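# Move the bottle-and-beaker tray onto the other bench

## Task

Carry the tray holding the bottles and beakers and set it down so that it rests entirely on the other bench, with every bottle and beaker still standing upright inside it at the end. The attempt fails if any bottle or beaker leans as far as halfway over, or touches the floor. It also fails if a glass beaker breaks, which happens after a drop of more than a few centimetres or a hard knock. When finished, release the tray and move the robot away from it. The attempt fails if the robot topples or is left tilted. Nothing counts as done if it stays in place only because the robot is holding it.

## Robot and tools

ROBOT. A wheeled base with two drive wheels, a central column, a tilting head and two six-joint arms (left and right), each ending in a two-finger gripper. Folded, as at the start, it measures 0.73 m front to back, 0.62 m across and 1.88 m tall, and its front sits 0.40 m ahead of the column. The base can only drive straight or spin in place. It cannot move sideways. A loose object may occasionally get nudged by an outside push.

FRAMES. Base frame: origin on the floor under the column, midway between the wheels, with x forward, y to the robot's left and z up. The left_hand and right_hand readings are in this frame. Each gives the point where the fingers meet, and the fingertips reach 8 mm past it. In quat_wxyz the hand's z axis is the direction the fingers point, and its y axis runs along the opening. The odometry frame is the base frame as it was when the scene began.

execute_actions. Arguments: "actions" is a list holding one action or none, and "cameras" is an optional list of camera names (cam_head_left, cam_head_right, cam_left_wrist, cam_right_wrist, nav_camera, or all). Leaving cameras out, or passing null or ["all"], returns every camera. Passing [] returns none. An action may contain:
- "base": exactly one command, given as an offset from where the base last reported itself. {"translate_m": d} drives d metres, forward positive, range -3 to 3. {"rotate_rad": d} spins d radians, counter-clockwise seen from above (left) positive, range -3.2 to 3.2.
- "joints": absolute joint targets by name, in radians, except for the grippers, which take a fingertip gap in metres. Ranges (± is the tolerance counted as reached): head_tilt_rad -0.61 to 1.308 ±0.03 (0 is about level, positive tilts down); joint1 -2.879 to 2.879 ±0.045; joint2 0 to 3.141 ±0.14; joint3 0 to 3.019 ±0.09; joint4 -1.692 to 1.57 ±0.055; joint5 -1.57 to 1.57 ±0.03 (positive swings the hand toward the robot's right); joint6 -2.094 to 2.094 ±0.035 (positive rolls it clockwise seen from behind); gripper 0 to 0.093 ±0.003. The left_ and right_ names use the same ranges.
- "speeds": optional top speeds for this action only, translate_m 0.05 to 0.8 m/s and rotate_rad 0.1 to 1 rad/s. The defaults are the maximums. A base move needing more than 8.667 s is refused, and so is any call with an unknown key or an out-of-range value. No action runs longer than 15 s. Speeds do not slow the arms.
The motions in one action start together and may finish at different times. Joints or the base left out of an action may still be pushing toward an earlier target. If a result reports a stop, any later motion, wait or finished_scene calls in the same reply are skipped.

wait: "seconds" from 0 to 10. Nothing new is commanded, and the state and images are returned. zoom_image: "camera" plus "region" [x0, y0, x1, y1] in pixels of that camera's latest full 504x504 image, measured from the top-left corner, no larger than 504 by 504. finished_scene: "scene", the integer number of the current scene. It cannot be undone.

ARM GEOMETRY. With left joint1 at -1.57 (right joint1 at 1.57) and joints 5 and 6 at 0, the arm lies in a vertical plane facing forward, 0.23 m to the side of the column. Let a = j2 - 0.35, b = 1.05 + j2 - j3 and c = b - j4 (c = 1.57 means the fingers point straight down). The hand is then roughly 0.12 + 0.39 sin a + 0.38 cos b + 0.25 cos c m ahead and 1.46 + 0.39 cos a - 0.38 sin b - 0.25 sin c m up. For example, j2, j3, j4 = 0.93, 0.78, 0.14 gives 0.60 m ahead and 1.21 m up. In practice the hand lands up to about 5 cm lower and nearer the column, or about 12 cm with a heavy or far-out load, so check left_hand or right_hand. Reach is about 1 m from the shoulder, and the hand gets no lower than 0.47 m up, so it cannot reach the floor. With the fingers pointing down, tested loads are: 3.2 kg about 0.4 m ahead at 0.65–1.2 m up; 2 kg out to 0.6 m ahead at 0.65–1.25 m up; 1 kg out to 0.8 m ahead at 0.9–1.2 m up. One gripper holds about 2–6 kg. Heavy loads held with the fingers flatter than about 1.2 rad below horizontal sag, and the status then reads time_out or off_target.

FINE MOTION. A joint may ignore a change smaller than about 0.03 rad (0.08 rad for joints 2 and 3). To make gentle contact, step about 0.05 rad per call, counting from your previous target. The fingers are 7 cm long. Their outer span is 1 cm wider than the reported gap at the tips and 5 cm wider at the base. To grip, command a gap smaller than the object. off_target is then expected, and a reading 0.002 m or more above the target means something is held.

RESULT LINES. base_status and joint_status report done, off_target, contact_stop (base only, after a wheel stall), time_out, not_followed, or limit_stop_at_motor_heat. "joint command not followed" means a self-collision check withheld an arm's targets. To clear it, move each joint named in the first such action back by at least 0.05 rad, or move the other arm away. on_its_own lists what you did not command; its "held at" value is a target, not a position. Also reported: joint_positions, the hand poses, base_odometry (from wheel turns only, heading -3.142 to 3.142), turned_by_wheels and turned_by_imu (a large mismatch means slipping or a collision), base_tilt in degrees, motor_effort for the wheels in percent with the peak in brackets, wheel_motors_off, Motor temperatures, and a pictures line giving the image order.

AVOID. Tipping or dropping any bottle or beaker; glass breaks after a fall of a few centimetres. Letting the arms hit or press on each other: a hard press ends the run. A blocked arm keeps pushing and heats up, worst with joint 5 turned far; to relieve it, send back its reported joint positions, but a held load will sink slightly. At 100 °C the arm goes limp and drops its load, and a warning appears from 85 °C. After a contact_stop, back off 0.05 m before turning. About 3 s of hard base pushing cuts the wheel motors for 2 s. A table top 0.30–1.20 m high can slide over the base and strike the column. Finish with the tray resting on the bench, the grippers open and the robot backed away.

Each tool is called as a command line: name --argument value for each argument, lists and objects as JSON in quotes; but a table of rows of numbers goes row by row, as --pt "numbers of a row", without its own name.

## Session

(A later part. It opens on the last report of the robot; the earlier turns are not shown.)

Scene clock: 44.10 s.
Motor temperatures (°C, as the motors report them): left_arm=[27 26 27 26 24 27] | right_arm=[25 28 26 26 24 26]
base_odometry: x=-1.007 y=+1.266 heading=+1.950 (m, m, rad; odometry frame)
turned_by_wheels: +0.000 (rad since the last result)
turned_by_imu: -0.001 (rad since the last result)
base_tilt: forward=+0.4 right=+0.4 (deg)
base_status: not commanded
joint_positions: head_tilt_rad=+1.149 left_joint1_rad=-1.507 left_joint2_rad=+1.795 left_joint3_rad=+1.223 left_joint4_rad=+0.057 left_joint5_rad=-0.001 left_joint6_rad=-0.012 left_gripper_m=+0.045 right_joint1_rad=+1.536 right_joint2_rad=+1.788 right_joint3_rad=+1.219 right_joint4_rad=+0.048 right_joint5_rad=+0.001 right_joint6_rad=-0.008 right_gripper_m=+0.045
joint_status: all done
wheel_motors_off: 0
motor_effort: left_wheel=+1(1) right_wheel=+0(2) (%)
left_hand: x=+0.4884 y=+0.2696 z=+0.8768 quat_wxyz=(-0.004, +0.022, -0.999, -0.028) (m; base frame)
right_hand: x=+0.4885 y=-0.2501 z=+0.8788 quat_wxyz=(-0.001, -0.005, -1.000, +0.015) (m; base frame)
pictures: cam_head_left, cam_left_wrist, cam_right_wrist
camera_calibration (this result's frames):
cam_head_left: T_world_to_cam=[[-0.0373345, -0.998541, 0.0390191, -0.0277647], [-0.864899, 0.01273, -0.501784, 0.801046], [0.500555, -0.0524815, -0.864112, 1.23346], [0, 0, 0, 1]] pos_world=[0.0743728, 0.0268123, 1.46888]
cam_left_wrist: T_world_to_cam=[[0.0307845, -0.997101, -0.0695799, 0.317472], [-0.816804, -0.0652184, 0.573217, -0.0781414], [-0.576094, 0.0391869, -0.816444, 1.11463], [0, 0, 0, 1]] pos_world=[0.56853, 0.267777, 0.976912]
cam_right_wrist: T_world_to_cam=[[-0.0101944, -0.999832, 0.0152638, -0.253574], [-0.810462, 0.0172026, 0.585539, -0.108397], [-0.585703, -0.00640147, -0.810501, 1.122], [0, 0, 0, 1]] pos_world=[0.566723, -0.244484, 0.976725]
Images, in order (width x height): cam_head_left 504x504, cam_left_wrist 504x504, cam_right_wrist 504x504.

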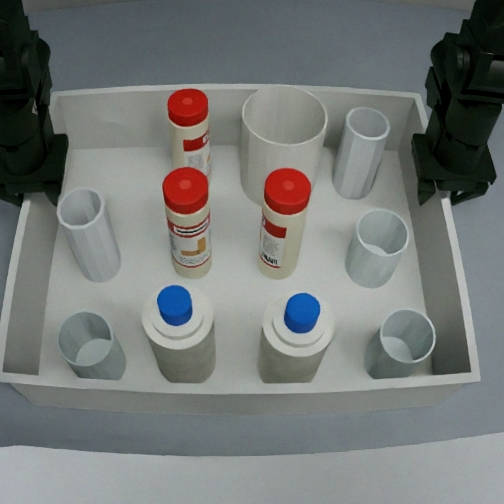

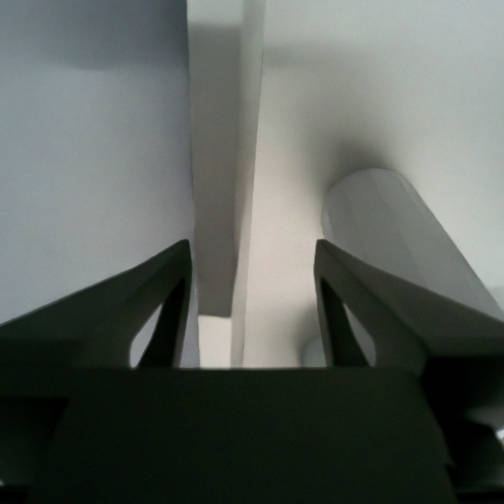

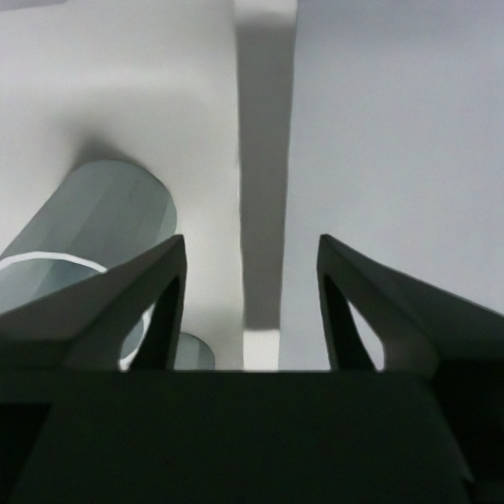

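execute_actions --actions '[{"joints":{"left_joint1_rad":-1.475}}]' --cameras '[]'

execute_actions --actions '[{"base":{"translate_m":-0.035},"speeds":{"translate_m":0.05}}]' --cameras '["cam_head_left","cam_left_wrist","cam_right_wrist"]'

Scene clock: 46.57 s.
Motor temperatures (°C, as the motors report them): left_arm=[27 26 27 26 24 27] | right_arm=[25 29 26 26 24 26]
base_odometry: x=-1.007 y=+1.266 heading=+1.950 (m, m, rad; odometry frame)
turned_by_wheels: +0.000 (rad since the last result)
turned_by_imu: -0.001 (rad since the last result)
base_tilt: forward=+0.4 right=+0.4 (deg)
base_status: not commanded
joint_positions: head_tilt_rad=+1.149 left_joint1_rad=-1.477 left_joint2_rad=+1.795 left_joint3_rad=+1.223 left_joint4_rad=+0.057 left_joint5_rad=-0.001 left_joint6_rad=-0.012 left_gripper_m=+0.045 right_joint1_rad=+1.536 right_joint2_rad=+1.788 right_joint3_rad=+1.219 right_joint4_rad=+0.048 right_joint5_rad=+0.001 right_joint6_rad=-0.008 right_gripper_m=+0.045
joint_status: all done
wheel_motors_off: 0
motor_effort: left_wheel=+1(1) right_wheel=+0(0) (%)
left_hand: x=+0.4876 y=+0.2911 z=+0.8782 quat_wxyz=(-0.004, +0.030, -0.999, -0.041) (m; base frame)
right_hand: x=+0.4885 y=-0.2501 z=+0.8788 quat_wxyz=(-0.001, -0.005, -1.000, +0.015) (m; base frame)
pictures: none
No camera images: the call's "cameras" was empty. Leave "cameras" out to get every camera's image.

Scene clock: 48.07 s.
Motor temperatures (°C, as the motors report them): left_arm=[27 27 27 26 24 27] | right_arm=[25 29 26 26 24 26]
base_odometry: x=-0.994 y=+1.234 heading=+1.950 (m, m, rad; odometry frame)
turned_by_wheels: +0.000 (rad since the last result)
turned_by_imu: -0.001 (rad since the last result)
base_tilt: forward=+0.4 right=+0.5 (deg)
base_status: done
joint_positions: head_tilt_rad=+1.149 left_joint1_rad=-1.477 left_joint2_rad=+1.796 left_joint3_rad=+1.220 left_joint4_rad=+0.057 left_joint5_rad=-0.001 left_joint6_rad=-0.012 left_gripper_m=+0.045 right_joint1_rad=+1.536 right_joint2_rad=+1.789 right_joint3_rad=+1.219 right_joint4_rad=+0.048 right_joint5_rad=+0.001 right_joint6_rad=-0.008 right_gripper_m=+0.045
joint_status: not commanded
wheel_motors_off: 0
motor_effort: left_wheel=+0(40) right_wheel=+1(35) (%)
left_hand: x=+0.4851 y=+0.2910 z=+0.8779 quat_wxyz=(-0.002, +0.030, -0.999, -0.041) (m; base frame)
right_hand: x=+0.4879 y=-0.2501 z=+0.8784 quat_wxyz=(-0.001, -0.005, -1.000, +0.015) (m; base frame)
pictures: cam_head_left, cam_left_wrist, cam_right_wrist
camera_calibration (this result's frames):
cam_head_left: T_world_to_cam=[[-0.0373153, -0.998541, 0.0390375, -0.027794], [-0.865146, 0.01273, -0.501358, 0.800403], [0.50013, -0.0524815, -0.864359, 1.23386], [0, 0, 0, 1]] pos_world=[0.0743378, 0.0268123, 1.46887]
cam_left_wrist: T_world_to_cam=[[0.0459235, -0.994332, -0.0958946, 0.353974], [-0.813394, -0.0929472, 0.574239, -0.0745729], [-0.579897, 0.051629, -0.813052, 1.10801], [0, 0, 0, 1]] pos_world=[0.56562, 0.287831, 0.977639]
cam_right_wrist: T_world_to_cam=[[-0.0102115, -0.999831, 0.0152555, -0.253559], [-0.809791, 0.0172189, 0.586466, -0.109827], [-0.58663, -0.00636504, -0.80983, 1.12115], [0, 0, 0, 1]] pos_world=[0.566174, -0.244489, 0.976219]
Images, in order (width x height): cam_head_left 504x504, cam_left_wrist 504x504, cam_right_wrist 504x504.

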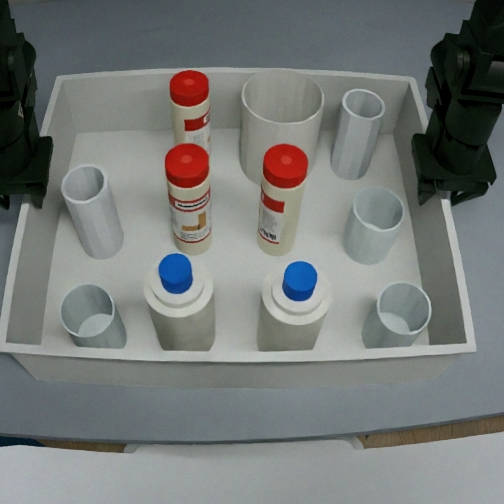

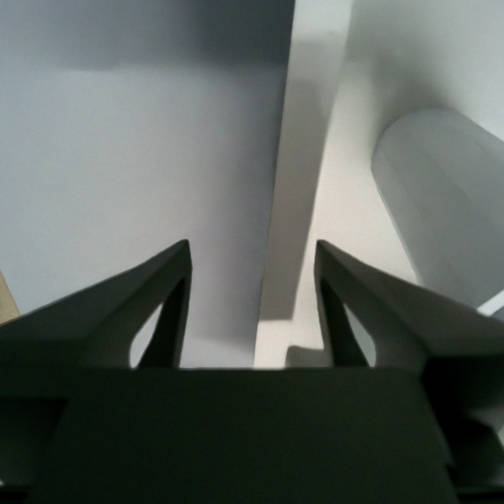

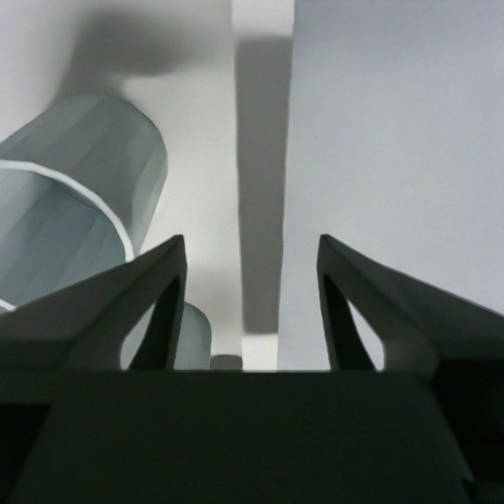

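execute_actions --actions '[{"joints":{"left_joint1_rad":-1.512}}]' --cameras '[]'

execute_actions --actions '[{"joints":{"left_joint1_rad":-1.47}}]' --cameras '[]'

execute_actions --actions '[{"joints":{"left_joint1_rad":-1.505,"left_joint2_rad":1.89,"left_joint3_rad":1.306,"left_joint4_rad":0.065,"right_joint2_rad":1.89,"right_joint3_rad":1.306,"right_joint4_rad":0.065}}]' --cameras '["cam_head_left","cam_left_wrist","cam_right_wrist"]'

Scene clock: 49.20 s.
Motor temperatures (°C, as the motors report them): left_arm=[27 27 27 26 24 27] | right_arm=[25 29 26 26 24 26]
base_odometry: x=-0.994 y=+1.234 heading=+1.950 (m, m, rad; odometry frame)
turned_by_wheels: +0.000 (rad since the last result)
turned_by_imu: +0.000 (rad since the last result)
base_tilt: forward=+0.4 right=+0.4 (deg)
base_status: not commanded
joint_positions: head_tilt_rad=+1.149 left_joint1_rad=-1.511 left_joint2_rad=+1.796 left_joint3_rad=+1.220 left_joint4_rad=+0.057 left_joint5_rad=-0.001 left_joint6_rad=-0.012 left_gripper_m=+0.045 right_joint1_rad=+1.536 right_joint2_rad=+1.789 right_joint3_rad=+1.219 right_joint4_rad=+0.048 right_joint5_rad=+0.001 right_joint6_rad=-0.008 right_gripper_m=+0.045
joint_status: all done
wheel_motors_off: 0
motor_effort: left_wheel=+0(0) right_wheel=+0(0) (%)
left_hand: x=+0.4860 y=+0.2668 z=+0.8763 quat_wxyz=(-0.002, +0.021, -0.999, -0.026) (m; base frame)
right_hand: x=+0.4879 y=-0.2501 z=+0.8784 quat_wxyz=(-0.001, -0.005, -1.000, +0.015) (m; base frame)
pictures: none
No camera images: the call's "cameras" was empty. Leave "cameras" out to get every camera's image.

Scene clock: 49.87 s.
Motor temperatures (°C, as the motors report them): left_arm=[27 27 27 26 24 27] | right_arm=[25 29 26 26 24 26]
base_odometry: x=-0.994 y=+1.234 heading=+1.950 (m, m, rad; odometry frame)
turned_by_wheels: +0.000 (rad since the last result)
turned_by_imu: +0.000 (rad since the last result)
base_tilt: forward=+0.4 right=+0.4 (deg)
base_status: not commanded
joint_positions: head_tilt_rad=+1.149 left_joint1_rad=-1.468 left_joint2_rad=+1.796 left_joint3_rad=+1.220 left_joint4_rad=+0.057 left_joint5_rad=-0.001 left_joint6_rad=-0.012 left_gripper_m=+0.045 right_joint1_rad=+1.536 right_joint2_rad=+1.789 right_joint3_rad=+1.219 right_joint4_rad=+0.048 right_joint5_rad=+0.001 right_joint6_rad=-0.008 right_gripper_m=+0.045
joint_status: all done
wheel_motors_off: 0
motor_effort: left_wheel=+0(0) right_wheel=+0(1) (%)
left_hand: x=+0.4848 y=+0.2969 z=+0.8784 quat_wxyz=(-0.003, +0.032, -0.998, -0.045) (m; base frame)
right_hand: x=+0.4879 y=-0.2501 z=+0.8784 quat_wxyz=(-0.001, -0.005, -1.000, +0.015) (m; base frame)
pictures: none
No camera images: the call's "cameras" was empty. Leave "cameras" out to get every camera's image.

Scene clock: 50.67 s.
Motor temperatures (°C, as the motors report them): left_arm=[27 27 27 26 24 27] | right_arm=[25 29 26 26 24 26]
base_odometry: x=-0.994 y=+1.234 heading=+1.950 (m, m, rad; odometry frame)
turned_by_wheels: +0.000 (rad since the last result)
turned_by_imu: +0.000 (rad since the last result)
base_tilt: forward=+0.4 right=+0.4 (deg)
base_status: not commanded
joint_positions: head_tilt_rad=+1.149 left_joint1_rad=-1.503 left_joint2_rad=+1.887 left_joint3_rad=+1.307 left_joint4_rad=+0.061 left_joint5_rad=-0.001 left_joint6_rad=-0.012 left_gripper_m=+0.045 right_joint1_rad=+1.536 right_joint2_rad=+1.881 right_joint3_rad=+1.304 right_joint4_rad=+0.052 right_joint5_rad=+0.001 right_joint6_rad=-0.008 right_gripper_m=+0.045
joint_status: all done
wheel_motors_off: 0
motor_effort: left_wheel=+0(2) right_wheel=+1(2) (%)
left_hand: x=+0.4875 y=+0.2745 z=+0.8420 quat_wxyz=(-0.003, +0.023, -0.999, -0.030) (m; base frame)
right_hand: x=+0.4878 y=-0.2512 z=+0.8433 quat_wxyz=(+0.000, -0.005, -1.000, +0.015) (m; base frame)
pictures: cam_head_left, cam_left_wrist, cam_right_wrist
camera_calibration (this result's frames):
cam_head_left: T_world_to_cam=[[-0.0373153, -0.998541, 0.0390375, -0.027794], [-0.865146, 0.01273, -0.501358, 0.800403], [0.50013, -0.0524815, -0.864359, 1.23386], [0, 0, 0, 1]] pos_world=[0.0743378, 0.0268123, 1.46887]
cam_left_wrist: T_world_to_cam=[[0.0328246, -0.996805, -0.0728192, 0.321638], [-0.814689, -0.0688906, 0.575791, -0.0608428], [-0.578968, 0.0404248, -0.814347, 1.08482], [0, 0, 0, 1]] pos_world=[0.56795, 0.272565, 0.941874]
cam_right_wrist: T_world_to_cam=[[-0.0102515, -0.999831, 0.0152362, -0.254048], [-0.808222, 0.0172568, 0.588626, -0.0918719], [-0.588789, -0.00627997, -0.808262, 1.09241], [0, 0, 0, 1]] pos_world=[0.566341, -0.24556, 0.9409]
Images, in order (width x height): cam_head_left 504x504, cam_left_wrist 504x504, cam_right_wrist 504x504.

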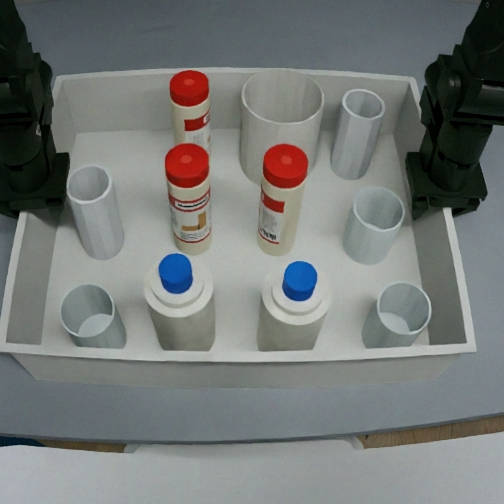

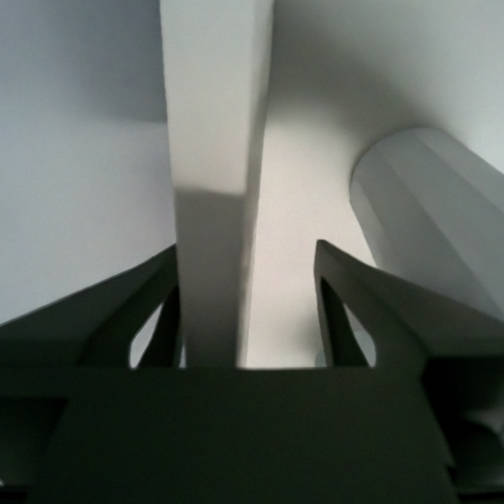

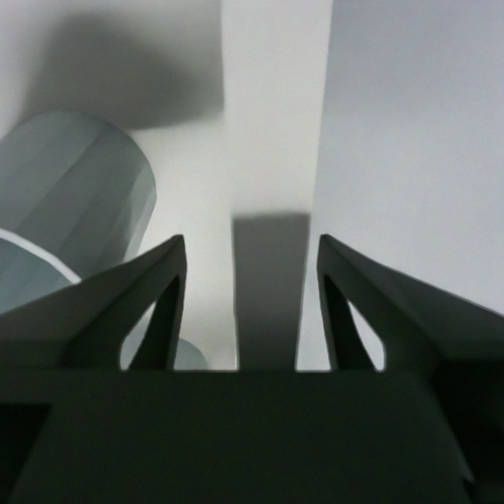

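execute_actions --actions '[{"joints":{"left_joint1_rad":-1.47}}]' --cameras '["cam_left_wrist"]'

execute_actions --actions '[{"joints":{"left_gripper_m":0,"right_gripper_m":0}}]' --cameras '["cam_head_left","cam_left_wrist","cam_right_wrist"]'

Scene clock: 52.40 s.
Motor temperatures (°C, as the motors report them): left_arm=[27 27 27 26 24 27] | right_arm=[25 29 26 26 24 26]
base_odometry: x=-0.994 y=+1.234 heading=+1.950 (m, m, rad; odometry frame)
turned_by_wheels: +0.000 (rad since the last result)
turned_by_imu: +0.000 (rad since the last result)
base_tilt: forward=+0.4 right=+0.4 (deg)
base_status: not commanded
joint_positions: head_tilt_rad=+1.149 left_joint1_rad=-1.472 left_joint2_rad=+1.887 left_joint3_rad=+1.307 left_joint4_rad=+0.061 left_joint5_rad=+0.002 left_joint6_rad=-0.012 left_gripper_m=+0.045 right_joint1_rad=+1.536 right_joint2_rad=+1.881 right_joint3_rad=+1.304 right_joint4_rad=+0.052 right_joint5_rad=+0.001 right_joint6_rad=-0.008 right_gripper_m=+0.045
joint_status: all done
wheel_motors_off: 0
motor_effort: left_wheel=+0(0) right_wheel=+1(1) (%)
left_hand: x=+0.4866 y=+0.2968 z=+0.8436 quat_wxyz=(-0.003, +0.031, -0.999, -0.042) (m; base frame)
right_hand: x=+0.4878 y=-0.2512 z=+0.8433 quat_wxyz=(+0.000, -0.005, -1.000, +0.015) (m; base frame)
pictures: cam_left_wrist
camera_calibration (this result's frames):
cam_left_wrist: T_world_to_cam=[[0.0481988, -0.994099, -0.0971786, 0.356292], [-0.813474, -0.0955238, 0.573703, -0.0518985], [-0.5796, 0.0514006, -0.813278, 1.08083], [0, 0, 0, 1]] pos_world=[0.567059, 0.293676, 0.943415]
Images, in order (width x height): cam_left_wrist 504x504.

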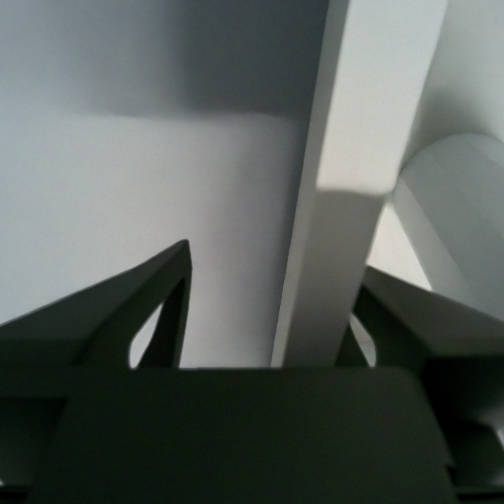

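Scene clock: 53.00 s.
Motor temperatures (°C, as the motors report them): left_arm=[27 27 27 26 25 27] | right_arm=[25 29 26 26 25 26]
base_odometry: x=-0.994 y=+1.234 heading=+1.950 (m, m, rad; odometry frame)
turned_by_wheels: +0.000 (rad since the last result)
turned_by_imu: +0.000 (rad since the last result)
base_tilt: forward=+0.4 right=+0.4 (deg)
base_status: not commanded
joint_positions: head_tilt_rad=+1.149 left_joint1_rad=-1.484 left_joint2_rad=+1.887 left_joint3_rad=+1.307 left_joint4_rad=+0.062 left_joint5_rad=+0.043 left_joint6_rad=+0.041 left_gripper_m=+0.010 right_joint1_rad=+1.527 right_joint2_rad=+1.881 right_joint3_rad=+1.305 right_joint4_rad=+0.052 right_joint5_rad=-0.039 right_joint6_rad=-0.019 right_gripper_m=+0.008
joint_status: left_gripper_m off_target (ended at +0.010, target +0.000); right_gripper_m off_target (ended at +0.008, target +0.000)
wheel_motors_off: 0
motor_effort: left_wheel=-1(1) right_wheel=+1(1) (%)
left_hand: x=+0.4875 y=+0.2811 z=+0.8424 quat_wxyz=(-0.003, +0.001, -1.000, -0.016) (m; base frame)
right_hand: x=+0.4883 y=-0.2508 z=+0.8433 quat_wxyz=(+0.000, -0.001, -1.000, -0.001) (m; base frame)
pictures: cam_head_left, cam_left_wrist, cam_right_wrist
camera_calibration (this result's frames):
cam_head_left: T_world_to_cam=[[-0.0373153, -0.998541, 0.0390375, -0.0277939], [-0.865146, 0.01273, -0.501358, 0.800403], [0.50013, -0.0524815, -0.864359, 1.23386], [0, 0, 0, 1]] pos_world=[0.0743378, 0.0268123, 1.46887]
cam_left_wrist: T_world_to_cam=[[-0.0116451, -0.998861, -0.0462705, 0.328124], [-0.817019, -0.0171735, 0.576354, -0.0744782], [-0.576493, 0.0445156, -0.815889, 1.08383], [0, 0, 0, 1]] pos_world=[0.567789, 0.278224, 0.94239]
cam_right_wrist: T_world_to_cam=[[-0.00317422, -0.999853, -0.0168278, -0.230104], [-0.809064, -0.00732221, 0.587674, -0.0964749], [-0.587711, 0.0154802, -0.808923, 1.09826], [0, 0, 0, 1]] pos_world=[0.566674, -0.247778, 0.941229]
Images, in order (width x height): cam_head_left 504x504, cam_left_wrist 504x504, cam_right_wrist 504x504.

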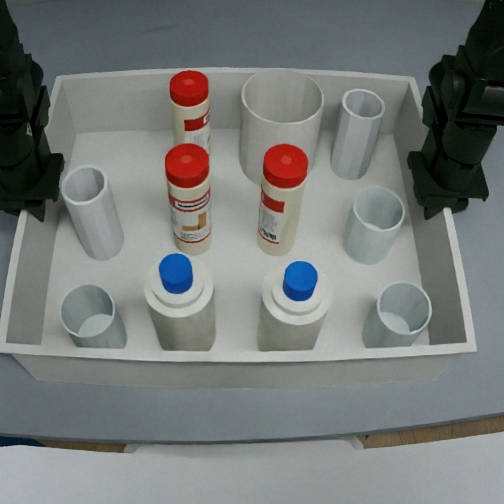

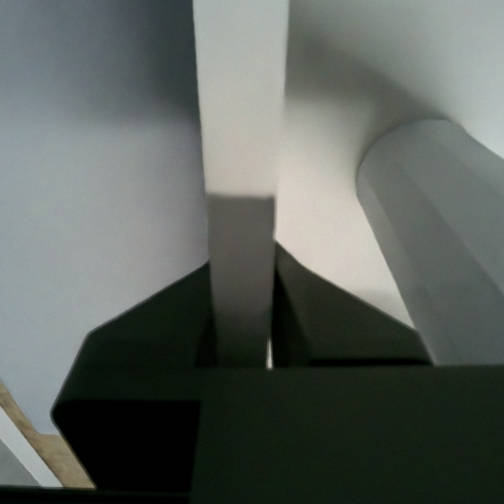

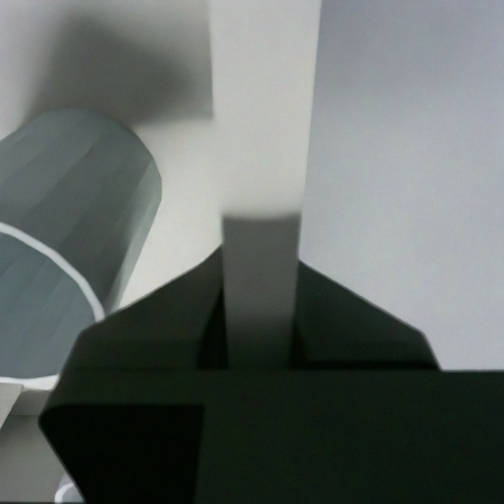

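execute_actions --actions '[{"joints":{"left_joint1_rad":-1.484,"left_joint5_rad":0.043,"left_joint6_rad":0.041,"right_joint1_rad":1.527,"right_joint5_rad":-0.039,"right_joint6_rad":-0.019,"left_joint2_rad":1.82,"left_joint3_rad":1.24,"left_joint4_rad":0.065,"right_joint2_rad":1.82,"right_joint3_rad":1.24,"right_joint4_rad":0.065}}]' --cameras '["cam_head_left"]'

execute_actions --actions '[{"joints":{"left_joint2_rad":1.74,"left_joint3_rad":1.17,"right_joint2_rad":1.74,"right_joint3_rad":1.17}}]' --cameras '["cam_head_left","nav_camera"]'

Scene clock: 55.23 s.
Motor temperatures (°C, as the motors report them): left_arm=[27 27 27 26 25 27] | right_arm=[25 29 26 26 25 26]
base_odometry: x=-0.994 y=+1.234 heading=+1.950 (m, m, rad; odometry frame)
turned_by_wheels: +0.000 (rad since the last result)
turned_by_imu: -0.001 (rad since the last result)
base_tilt: forward=+0.4 right=+0.5 (deg)
base_status: not commanded
joint_positions: head_tilt_rad=+1.149 left_joint1_rad=-1.479 left_joint2_rad=+1.884 left_joint3_rad=+1.264 left_joint4_rad=+0.077 left_joint5_rad=+0.076 left_joint6_rad=+0.056 left_gripper_m=+0.008 right_joint1_rad=+1.516 right_joint2_rad=+1.879 right_joint3_rad=+1.262 right_joint4_rad=+0.072 right_joint5_rad=-0.071 right_joint6_rad=-0.027 right_gripper_m=+0.007
joint_status: left_joint5_rad time_out (moved +0.033 of +0.000); right_joint5_rad time_out (moved -0.032 of +0.000); the others done
wheel_motors_off: 0
on_its_own: left_joint5_rad reads +0.076 and still pushes toward +0.043 since a time_out; right_joint5_rad reads -0.071 and still pushes toward -0.039 since a time_out
motor_effort: left_wheel=-1(3) right_wheel=+1(1) (%)
left_hand: x=+0.4658 y=+0.2776 z=+0.8450 quat_wxyz=(+0.009, -0.004, -1.000, -0.001) (m; base frame)
right_hand: x=+0.4672 y=-0.2526 z=+0.8456 quat_wxyz=(+0.010, -0.001, -1.000, -0.012) (m; base frame)
pictures: cam_head_left
camera_calibration (this result's frames):
cam_head_left: T_world_to_cam=[[-0.0373153, -0.998541, 0.0390375, -0.027794], [-0.865146, 0.01273, -0.501358, 0.800403], [0.50013, -0.0524815, -0.864359, 1.23386], [0, 0, 0, 1]] pos_world=[0.0743378, 0.0268123, 1.46887]
Images, in order (width x height): cam_head_left 504x504.

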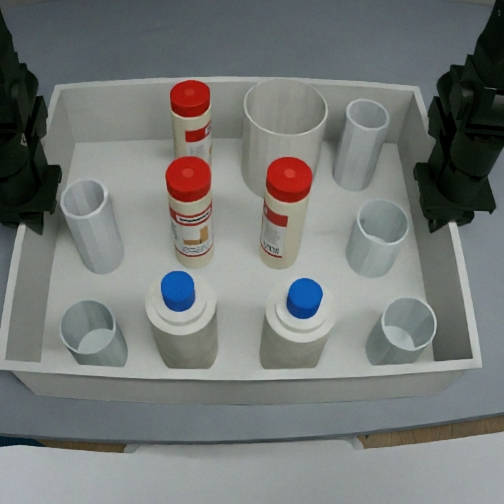

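not run: a stop came earlier in this reply.

execute_actions --actions '[{"joints":{"left_joint2_rad":1.76,"left_joint3_rad":1.19,"right_joint2_rad":1.76,"right_joint3_rad":1.19}}]' --cameras '["cam_head_left","nav_camera"]'

Scene clock: 56.20 s.
Motor temperatures (°C, as the motors report them): left_arm=[27 28 27 26 25 27] | right_arm=[25 29 26 26 25 26]
base_odometry: x=-0.994 y=+1.234 heading=+1.950 (m, m, rad; odometry frame)
turned_by_wheels: +0.000 (rad since the last result)
turned_by_imu: +0.000 (rad since the last result)
base_tilt: forward=+0.4 right=+0.4 (deg)
base_status: not commanded
joint_positions: head_tilt_rad=+1.149 left_joint1_rad=-1.478 left_joint2_rad=+1.834 left_joint3_rad=+1.211 left_joint4_rad=+0.080 left_joint5_rad=+0.075 left_joint6_rad=+0.057 left_gripper_m=+0.008 right_joint1_rad=+1.514 right_joint2_rad=+1.838 right_joint3_rad=+1.214 right_joint4_rad=+0.077 right_joint5_rad=-0.076 right_joint6_rad=-0.028 right_gripper_m=+0.007
joint_status: all done
wheel_motors_off: 0
on_its_own: left_joint5_rad reads +0.075 and still pushes toward +0.043 since a time_out; right_joint5_rad reads -0.076 and still pushes toward -0.039 since a time_out
motor_effort: left_wheel=-1(1) right_wheel=+1(1) (%)
left_hand: x=+0.4638 y=+0.2770 z=+0.8642 quat_wxyz=(+0.009, -0.004, -1.000, -0.002) (m; base frame)
right_hand: x=+0.4634 y=-0.2528 z=+0.8616 quat_wxyz=(+0.011, -0.001, -1.000, -0.013) (m; base frame)
pictures: cam_head_left, nav_camera
camera_calibration (this result's frames):
cam_head_left: T_world_to_cam=[[-0.0373153, -0.998541, 0.0390375, -0.027794], [-0.865146, 0.01273, -0.501358, 0.800403], [0.50013, -0.0524815, -0.864359, 1.23386], [0, 0, 0, 1]] pos_world=[0.0743378, 0.0268123, 1.46887]
Images, in order (width x height): cam_head_left 504x504, nav_camera 504x504.

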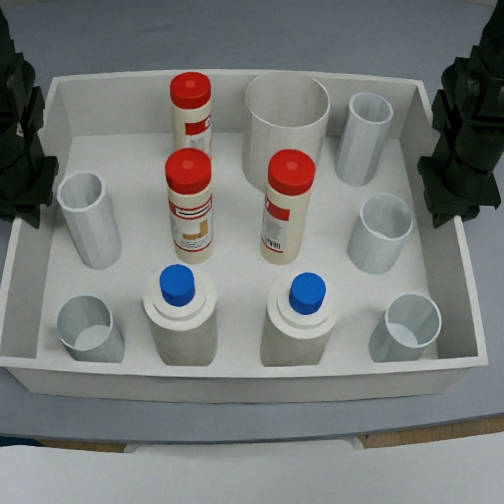

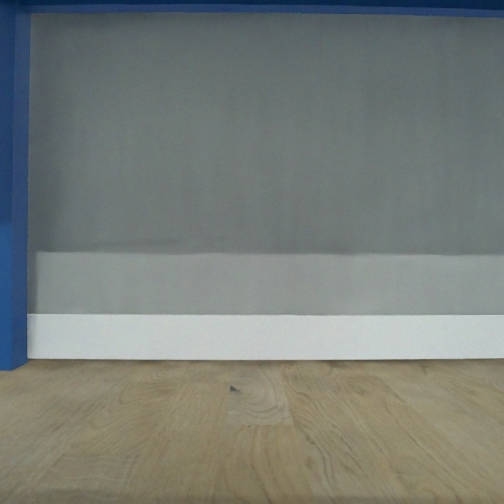

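execute_actions --actions '[{"joints":{"left_joint2_rad":1.66,"left_joint3_rad":1.11,"right_joint2_rad":1.66,"right_joint3_rad":1.11}}]' --cameras '["cam_head_left","cam_right_wrist"]'

Scene clock: 57.50 s.
Motor temperatures (°C, as the motors report them): left_arm=[27 28 27 26 26 27] | right_arm=[25 30 26 26 25 26]
base_odometry: x=-0.994 y=+1.234 heading=+1.950 (m, m, rad; odometry frame)
turned_by_wheels: +0.000 (rad since the last result)
turned_by_imu: +0.000 (rad since the last result)
base_tilt: forward=+0.4 right=+0.4 (deg)
base_status: not commanded
joint_positions: head_tilt_rad=+1.149 left_joint1_rad=-1.475 left_joint2_rad=+1.723 left_joint3_rad=+1.124 left_joint4_rad=+0.083 left_joint5_rad=+0.075 left_joint6_rad=+0.056 left_gripper_m=+0.008 right_joint1_rad=+1.510 right_joint2_rad=+1.730 right_joint3_rad=+1.131 right_joint4_rad=+0.079 right_joint5_rad=-0.080 right_joint6_rad=-0.031 right_gripper_m=+0.007
joint_status: all done
wheel_motors_off: 0
on_its_own: left_joint5_rad reads +0.075 and still pushes toward +0.043 since a time_out; right_joint5_rad reads -0.080 and still pushes toward -0.039 since a time_out
motor_effort: left_wheel=-1(1) right_wheel=+0(3) (%)
left_hand: x=+0.4732 y=+0.2764 z=+0.9055 quat_wxyz=(-0.004, -0.004, -1.000, -0.004) (m; base frame)
right_hand: x=+0.4738 y=-0.2532 z=+0.9021 quat_wxyz=(-0.003, +0.000, -1.000, -0.013) (m; base frame)
pictures: cam_head_left, cam_right_wrist
camera_calibration (this result's frames):
cam_head_left: T_world_to_cam=[[-0.0373153, -0.998541, 0.0390375, -0.027794], [-0.865146, 0.01273, -0.501358, 0.800402], [0.50013, -0.0524815, -0.864359, 1.23386], [0, 0, 0, 1]] pos_world=[0.0743378, 0.0268123, 1.46887]
cam_right_wrist: T_world_to_cam=[[-0.000087866, -0.999121, -0.0419182, -0.210223], [-0.811959, -0.024397, 0.583204, -0.141585], [-0.583714, 0.0340871, -0.811243, 1.14222], [0, 0, 0, 1]] pos_world=[0.551754, -0.252427, 1.00038]
Images, in order (width x height): cam_head_left 504x504, cam_right_wrist 504x504.

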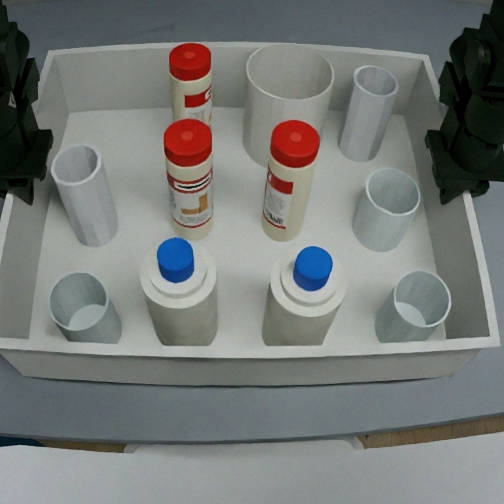

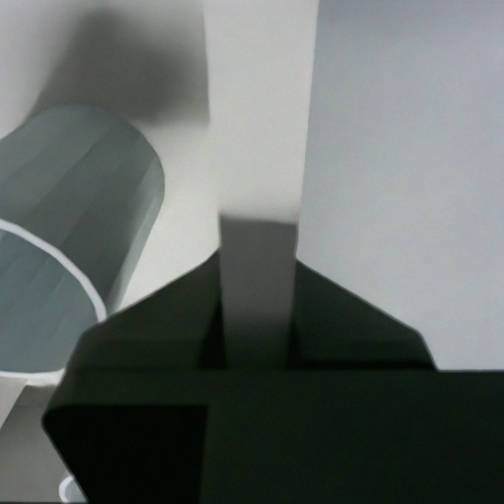

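execute_actions --actions '[{"base":{"translate_m":-1.0},"speeds":{"translate_m":0.2},"joints":{"left_joint5_rad":0.075,"right_joint5_rad":-0.08,"head_tilt_rad":0.9}}]' --cameras '["cam_head_left"]'

execute_actions --actions '[{"base":{"rotate_rad":3.165},"speeds":{"rotate_rad":0.45}}]' --cameras '["cam_head_left","nav_camera"]'

Scene clock: 63.90 s.
Motor temperatures (°C, as the motors report them): left_arm=[27 29 27 26 26 27] | right_arm=[25 31 26 26 26 26]
base_odometry: x=-0.624 y=+0.305 heading=+1.950 (m, m, rad; odometry frame)
turned_by_wheels: +0.000 (rad since the last result)
turned_by_imu: -0.001 (rad since the last result)
base_tilt: forward=+0.4 right=+0.4 (deg)
base_status: done
joint_positions: head_tilt_rad=+0.914 left_joint1_rad=-1.471 left_joint2_rad=+1.722 left_joint3_rad=+1.117 left_joint4_rad=+0.078 left_joint5_rad=+0.096 left_joint6_rad=+0.059 left_gripper_m=+0.007 right_joint1_rad=+1.504 right_joint2_rad=+1.730 right_joint3_rad=+1.126 right_joint4_rad=+0.079 right_joint5_rad=-0.101 right_joint6_rad=-0.034 right_gripper_m=+0.006
joint_status: all done
wheel_motors_off: 0
motor_effort: left_wheel=+0(42) right_wheel=+0(35) (%)
left_hand: x=+0.4688 y=+0.2753 z=+0.9064 quat_wxyz=(+0.000, -0.004, -1.000, +0.005) (m; base frame)
right_hand: x=+0.4708 y=-0.2530 z=+0.9025 quat_wxyz=(-0.001, +0.001, -1.000, -0.022) (m; base frame)
pictures: cam_head_left
camera_calibration (this result's frames):
cam_head_left: T_world_to_cam=[[-0.0453819, -0.998541, 0.0292719, -0.0123515], [-0.724568, 0.01273, -0.689086, 1.08247], [0.687708, -0.0524815, -0.724088, 1.00846], [0, 0, 0, 1]] pos_world=[0.0902363, 0.0268123, 1.4765]
Images, in order (width x height): cam_head_left 504x504.

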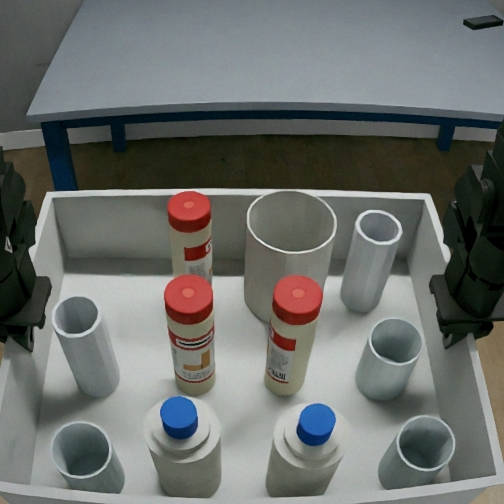

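Scene clock: 71.97 s.
Motor temperatures (°C, as the motors report them): left_arm=[27 30 27 26 26 27] | right_arm=[25 31 26 26 26 26]
base_odometry: x=-0.624 y=+0.305 heading=-1.169 (m, m, rad; odometry frame)
turned_by_wheels: +3.164 (rad since the last result)
turned_by_imu: +3.138 (rad since the last result)
base_tilt: forward=+0.4 right=+0.5 (deg)
base_status: done
joint_positions: head_tilt_rad=+0.914 left_joint1_rad=-1.463 left_joint2_rad=+1.722 left_joint3_rad=+1.117 left_joint4_rad=+0.078 left_joint5_rad=+0.103 left_joint6_rad=+0.058 left_gripper_m=+0.007 right_joint1_rad=+1.510 right_joint2_rad=+1.730 right_joint3_rad=+1.126 right_joint4_rad=+0.079 right_joint5_rad=-0.103 right_joint6_rad=-0.034 right_gripper_m=+0.006
joint_status: not commanded
wheel_motors_off: 0
motor_effort: left_wheel=-6(54) right_wheel=+5(47) (%)
left_hand: x=+0.4686 y=+0.2793 z=+0.9068 quat_wxyz=(+0.000, -0.002, -1.000, +0.005) (m; base frame)
right_hand: x=+0.4711 y=-0.2491 z=+0.9023 quat_wxyz=(-0.001, +0.002, -1.000, -0.025) (m; base frame)
pictures: cam_head_left, nav_camera
camera_calibration (this result's frames):
cam_head_left: T_world_to_cam=[[-0.0453819, -0.998541, 0.0292719, -0.0123515], [-0.724567, 0.01273, -0.689086, 1.08247], [0.687708, -0.0524815, -0.724088, 1.00846], [0, 0, 0, 1]] pos_world=[0.0902363, 0.0268123, 1.4765]
Images, in order (width x height): cam_head_left 504x504, nav_camera 504x504.

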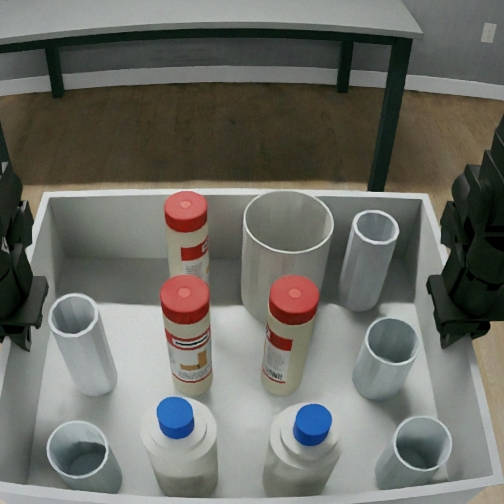

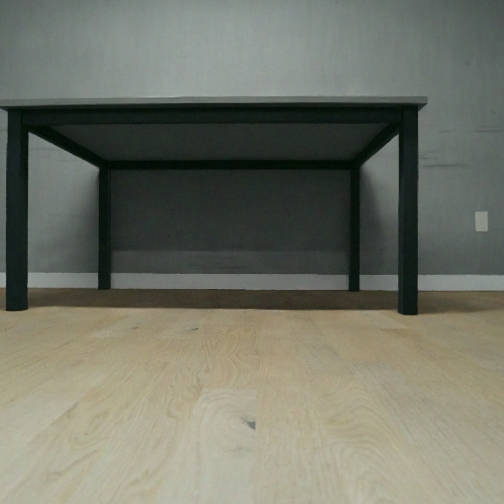

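execute_actions --actions '[{"base":{"translate_m":0.85},"speeds":{"translate_m":0.2}}]' --cameras '["cam_head_left","nav_camera","cam_right_wrist"]'

Scene clock: 77.47 s.
Motor temperatures (°C, as the motors report them): left_arm=[27 31 27 26 27 27] | right_arm=[25 32 26 26 26 26]
base_odometry: x=-0.291 y=-0.478 heading=-1.168 (m, m, rad; odometry frame)
turned_by_wheels: +0.001 (rad since the last result)
turned_by_imu: -0.002 (rad since the last result)
base_tilt: forward=+0.5 right=+0.4 (deg)
base_status: done
joint_positions: head_tilt_rad=+0.914 left_joint1_rad=-1.464 left_joint2_rad=+1.721 left_joint3_rad=+1.128 left_joint4_rad=+0.079 left_joint5_rad=+0.103 left_joint6_rad=+0.059 left_gripper_m=+0.007 right_joint1_rad=+1.509 right_joint2_rad=+1.730 right_joint3_rad=+1.134 right_joint4_rad=+0.079 right_joint5_rad=-0.104 right_joint6_rad=-0.032 right_gripper_m=+0.006
joint_status: not commanded
wheel_motors_off: 0
motor_effort: left_wheel=+2(54) right_wheel=-1(57) (%)
left_hand: x=+0.4760 y=+0.2788 z=+0.9067 quat_wxyz=(-0.006, -0.004, -1.000, +0.005) (m; base frame)
right_hand: x=+0.4759 y=-0.2496 z=+0.9022 quat_wxyz=(-0.005, +0.001, -1.000, -0.025) (m; base frame)
pictures: cam_head_left, cam_right_wrist, nav_camera
camera_calibration (this result's frames):
cam_head_left: T_world_to_cam=[[-0.0453921, -0.998541, 0.0292561, -0.0123267], [-0.724328, 0.01273, -0.689338, 1.08285], [0.68796, -0.0524815, -0.723849, 1.00808], [0, 0, 0, 1]] pos_world=[0.0902583, 0.0268123, 1.47651]
cam_right_wrist: T_world_to_cam=[[0.00157023, -0.99785, -0.0655177, -0.185792], [-0.81415, -0.0393188, 0.579322, -0.139088], [-0.580653, 0.0524316, -0.812461, 1.14759], [0, 0, 0, 1]] pos_world=[0.553402, -0.251031, 1.00077]
Images, in order (width x height): cam_head_left 504x504, cam_right_wrist 504x504, nav_camera 504x504.

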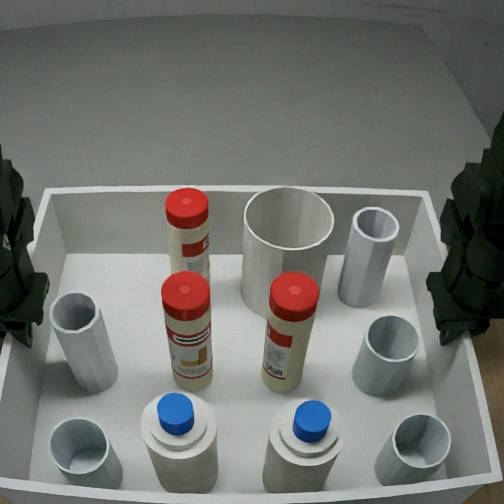

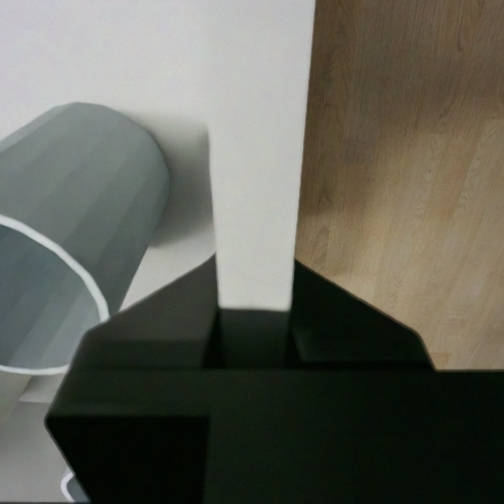

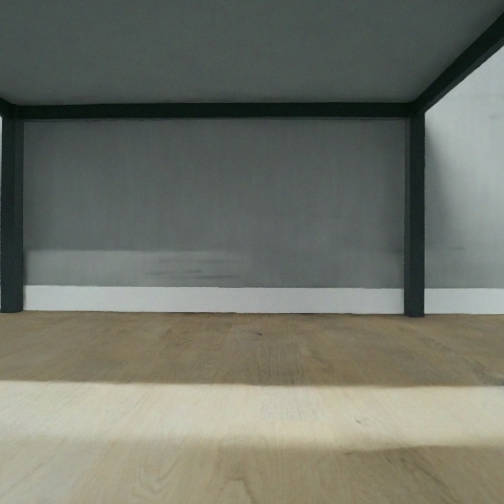

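execute_actions --actions '[{"base":{"translate_m":0.55},"speeds":{"translate_m":0.15},"joints":{"head_tilt_rad":1.25}}]' --cameras '["cam_head_left","cam_left_wrist","cam_right_wrist"]'

Scene clock: 82.23 s.
Motor temperatures (°C, as the motors report them): left_arm=[27 31 27 26 27 27] | right_arm=[25 32 26 26 26 26]
base_odometry: x=-0.076 y=-0.984 heading=-1.168 (m, m, rad; odometry frame)
turned_by_wheels: +0.001 (rad since the last result)
turned_by_imu: -0.001 (rad since the last result)
base_tilt: forward=+0.4 right=+0.4 (deg)
base_status: done
joint_positions: head_tilt_rad=+1.247 left_joint1_rad=-1.465 left_joint2_rad=+1.721 left_joint3_rad=+1.127 left_joint4_rad=+0.080 left_joint5_rad=+0.103 left_joint6_rad=+0.059 left_gripper_m=+0.007 right_joint1_rad=+1.508 right_joint2_rad=+1.730 right_joint3_rad=+1.135 right_joint4_rad=+0.079 right_joint5_rad=-0.105 right_joint6_rad=-0.032 right_gripper_m=+0.006
joint_status: all done
wheel_motors_off: 0
motor_effort: left_wheel=+1(42) right_wheel=+0(34) (%)
left_hand: x=+0.4757 y=+0.2784 z=+0.9068 quat_wxyz=(-0.006, -0.004, -1.000, +0.005) (m; base frame)
right_hand: x=+0.4763 y=-0.2500 z=+0.9022 quat_wxyz=(-0.005, +0.001, -1.000, -0.025) (m; base frame)
pictures: cam_head_left, cam_left_wrist, cam_right_wrist
camera_calibration (this result's frames):
cam_head_left: T_world_to_cam=[[-0.0333288, -0.998541, 0.0424918, -0.0333128], [-0.909932, 0.01273, -0.414563, 0.668977], [0.413417, -0.0524815, -0.909028, 1.30699], [0, 0, 0, 1]] pos_world=[0.0672824, 0.0268123, 1.46684]
cam_left_wrist: T_world_to_cam=[[-0.0207404, -0.999779, -0.00339855, 0.293934], [-0.82029, 0.0150733, 0.571749, -0.124593], [-0.571572, 0.0146461, -0.820421, 1.13975], [0, 0, 0, 1]] pos_world=[0.555344, 0.279054, 1.00731]
cam_right_wrist: T_world_to_cam=[[0.00166959, -0.997845, -0.0655907, -0.186174], [-0.814614, -0.0393999, 0.578664, -0.137928], [-0.580002, 0.0524649, -0.812924, 1.148], [0, 0, 0, 1]] pos_world=[0.553794, -0.251437, 1.00084]
Images, in order (width x height): cam_head_left 504x504, cam_left_wrist 504x504, cam_right_wrist 504x504.

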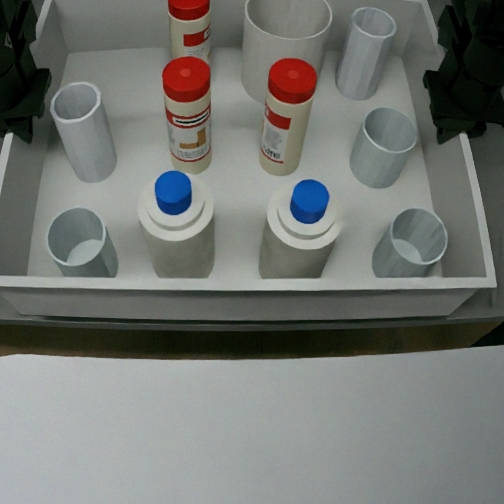

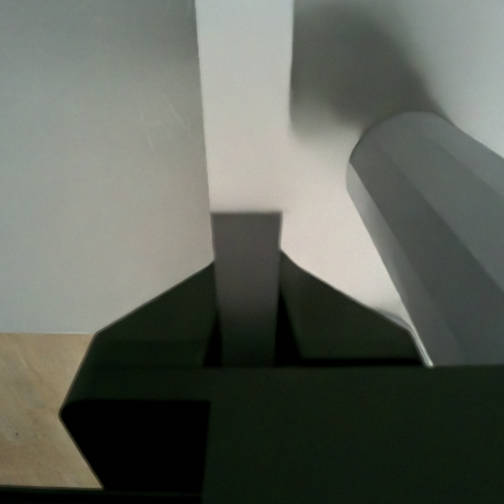

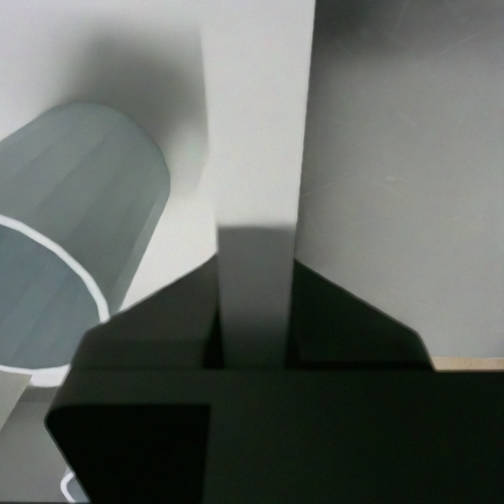

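execute_actions --actions '[{"base":{"translate_m":0.095},"speeds":{"translate_m":0.1}}]' --cameras '[]'

execute_actions --actions '[{"joints":{"left_joint2_rad":1.76,"left_joint3_rad":1.21,"right_joint2_rad":1.76,"right_joint3_rad":1.21}}]' --cameras '["cam_head_left"]'

execute_actions --actions '[{"joints":{"left_joint2_rad":1.82,"left_joint3_rad":1.26,"right_joint2_rad":1.82,"right_joint3_rad":1.26}}]' --cameras '["cam_head_left","cam_left_wrist"]'

Scene clock: 84.33 s.
Motor temperatures (°C, as the motors report them): left_arm=[27 31 27 26 27 27] | right_arm=[25 32 26 26 26 26]
base_odometry: x=-0.038 y=-1.071 heading=-1.167 (m, m, rad; odometry frame)
turned_by_wheels: +0.000 (rad since the last result)
turned_by_imu: +0.000 (rad since the last result)
base_tilt: forward=+0.4 right=+0.5 (deg)
base_status: done
joint_positions: head_tilt_rad=+1.248 left_joint1_rad=-1.465 left_joint2_rad=+1.720 left_joint3_rad=+1.125 left_joint4_rad=+0.081 left_joint5_rad=+0.102 left_joint6_rad=+0.060 left_gripper_m=+0.007 right_joint1_rad=+1.508 right_joint2_rad=+1.730 right_joint3_rad=+1.133 right_joint4_rad=+0.079 right_joint5_rad=-0.105 right_joint6_rad=-0.033 right_gripper_m=+0.006
joint_status: not commanded
wheel_motors_off: 0
motor_effort: left_wheel=+1(44) right_wheel=+0(34) (%)
left_hand: x=+0.4749 y=+0.2784 z=+0.9070 quat_wxyz=(-0.006, -0.004, -1.000, +0.005) (m; base frame)
right_hand: x=+0.4756 y=-0.2500 z=+0.9022 quat_wxyz=(-0.004, +0.001, -1.000, -0.025) (m; base frame)
pictures: none
No camera images: the call's "cameras" was empty. Leave "cameras" out to get every camera's image.

Scene clock: 85.20 s.
Motor temperatures (°C, as the motors report them): left_arm=[27 31 27 26 27 27] | right_arm=[25 32 26 26 26 26]
base_odometry: x=-0.038 y=-1.071 heading=-1.167 (m, m, rad; odometry frame)
turned_by_wheels: +0.000 (rad since the last result)
turned_by_imu: +0.000 (rad since the last result)
base_tilt: forward=+0.4 right=+0.4 (deg)
base_status: not commanded
joint_positions: head_tilt_rad=+1.248 left_joint1_rad=-1.472 left_joint2_rad=+1.811 left_joint3_rad=+1.227 left_joint4_rad=+0.080 left_joint5_rad=+0.104 left_joint6_rad=+0.057 left_gripper_m=+0.007 right_joint1_rad=+1.509 right_joint2_rad=+1.817 right_joint3_rad=+1.231 right_joint4_rad=+0.081 right_joint5_rad=-0.105 right_joint6_rad=-0.029 right_gripper_m=+0.006
joint_status: all done
wheel_motors_off: 0
motor_effort: left_wheel=+2(3) right_wheel=-2(2) (%)
left_hand: x=+0.4876 y=+0.2771 z=+0.8722 quat_wxyz=(-0.011, -0.005, -1.000, +0.008) (m; base frame)
right_hand: x=+0.4871 y=-0.2514 z=+0.8687 quat_wxyz=(-0.010, +0.000, -1.000, -0.025) (m; base frame)
pictures: cam_head_left
camera_calibration (this result's frames):
cam_head_left: T_world_to_cam=[[-0.0332851, -0.998541, 0.042526, -0.0333677], [-0.910357, 0.01273, -0.413628, 0.667558], [0.412483, -0.0524815, -0.909452, 1.30769], [0, 0, 0, 1]] pos_world=[0.0672072, 0.0268123, 1.46682]
Images, in order (width x height): cam_head_left 504x504.

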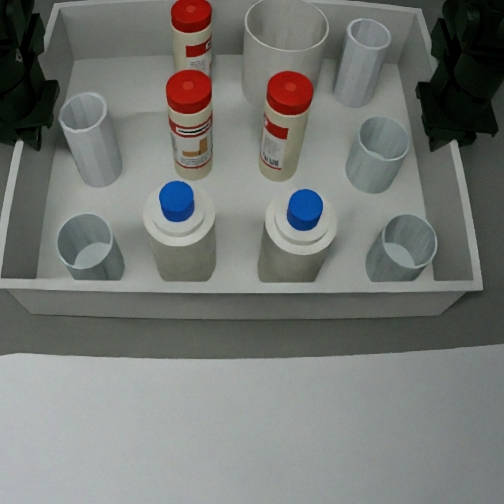

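Scene clock: 86.00 s.
Motor temperatures (°C, as the motors report them): left_arm=[27 31 27 26 27 27] | right_arm=[25 32 26 26 26 26]
base_odometry: x=-0.038 y=-1.071 heading=-1.167 (m, m, rad; odometry frame)
turned_by_wheels: +0.000 (rad since the last result)
turned_by_imu: +0.000 (rad since the last result)
base_tilt: forward=+0.4 right=+0.4 (deg)
base_status: not commanded
joint_positions: head_tilt_rad=+1.248 left_joint1_rad=-1.473 left_joint2_rad=+1.867 left_joint3_rad=+1.274 left_joint4_rad=+0.079 left_joint5_rad=+0.106 left_joint6_rad=+0.055 left_gripper_m=+0.007 right_joint1_rad=+1.511 right_joint2_rad=+1.865 right_joint3_rad=+1.275 right_joint4_rad=+0.080 right_joint5_rad=-0.103 right_joint6_rad=-0.032 right_gripper_m=+0.006
joint_status: all done
wheel_motors_off: 0
motor_effort: left_wheel=+3(5) right_wheel=+0(3) (%)
left_hand: x=+0.4832 y=+0.2772 z=+0.8508 quat_wxyz=(-0.006, -0.004, -1.000, +0.011) (m; base frame)
right_hand: x=+0.4855 y=-0.2515 z=+0.8502 quat_wxyz=(-0.008, +0.002, -1.000, -0.025) (m; base frame)
pictures: cam_head_left, cam_left_wrist
camera_calibration (this result's frames):
cam_head_left: T_world_to_cam=[[-0.0332851, -0.998541, 0.042526, -0.0333677], [-0.910357, 0.01273, -0.413628, 0.667558], [0.412483, -0.0524815, -0.909452, 1.30769], [0, 0, 0, 1]] pos_world=[0.0672072, 0.0268123, 1.46682]
cam_left_wrist: T_world_to_cam=[[-0.0208163, -0.999757, 0.00731953, 0.283641], [-0.820565, 0.0212669, 0.571157, -0.0874197], [-0.571174, 0.00588322, -0.820808, 1.10065], [0, 0, 0, 1]] pos_world=[0.562836, 0.278955, 0.95128]
Images, in order (width x height): cam_head_left 504x504, cam_left_wrist 504x504.

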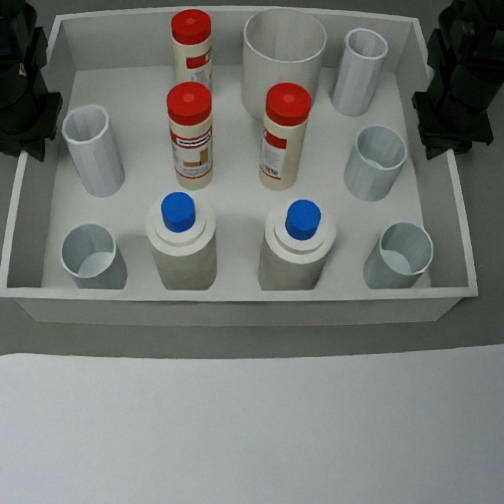

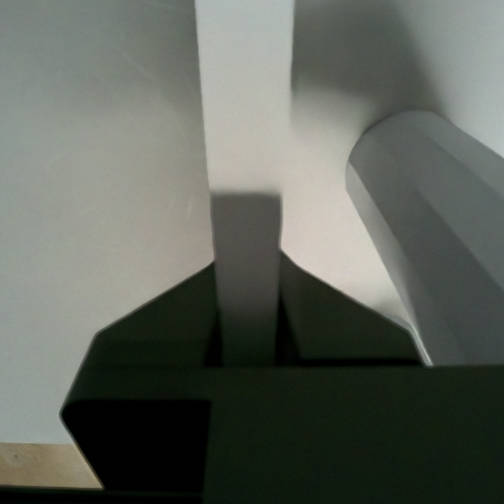

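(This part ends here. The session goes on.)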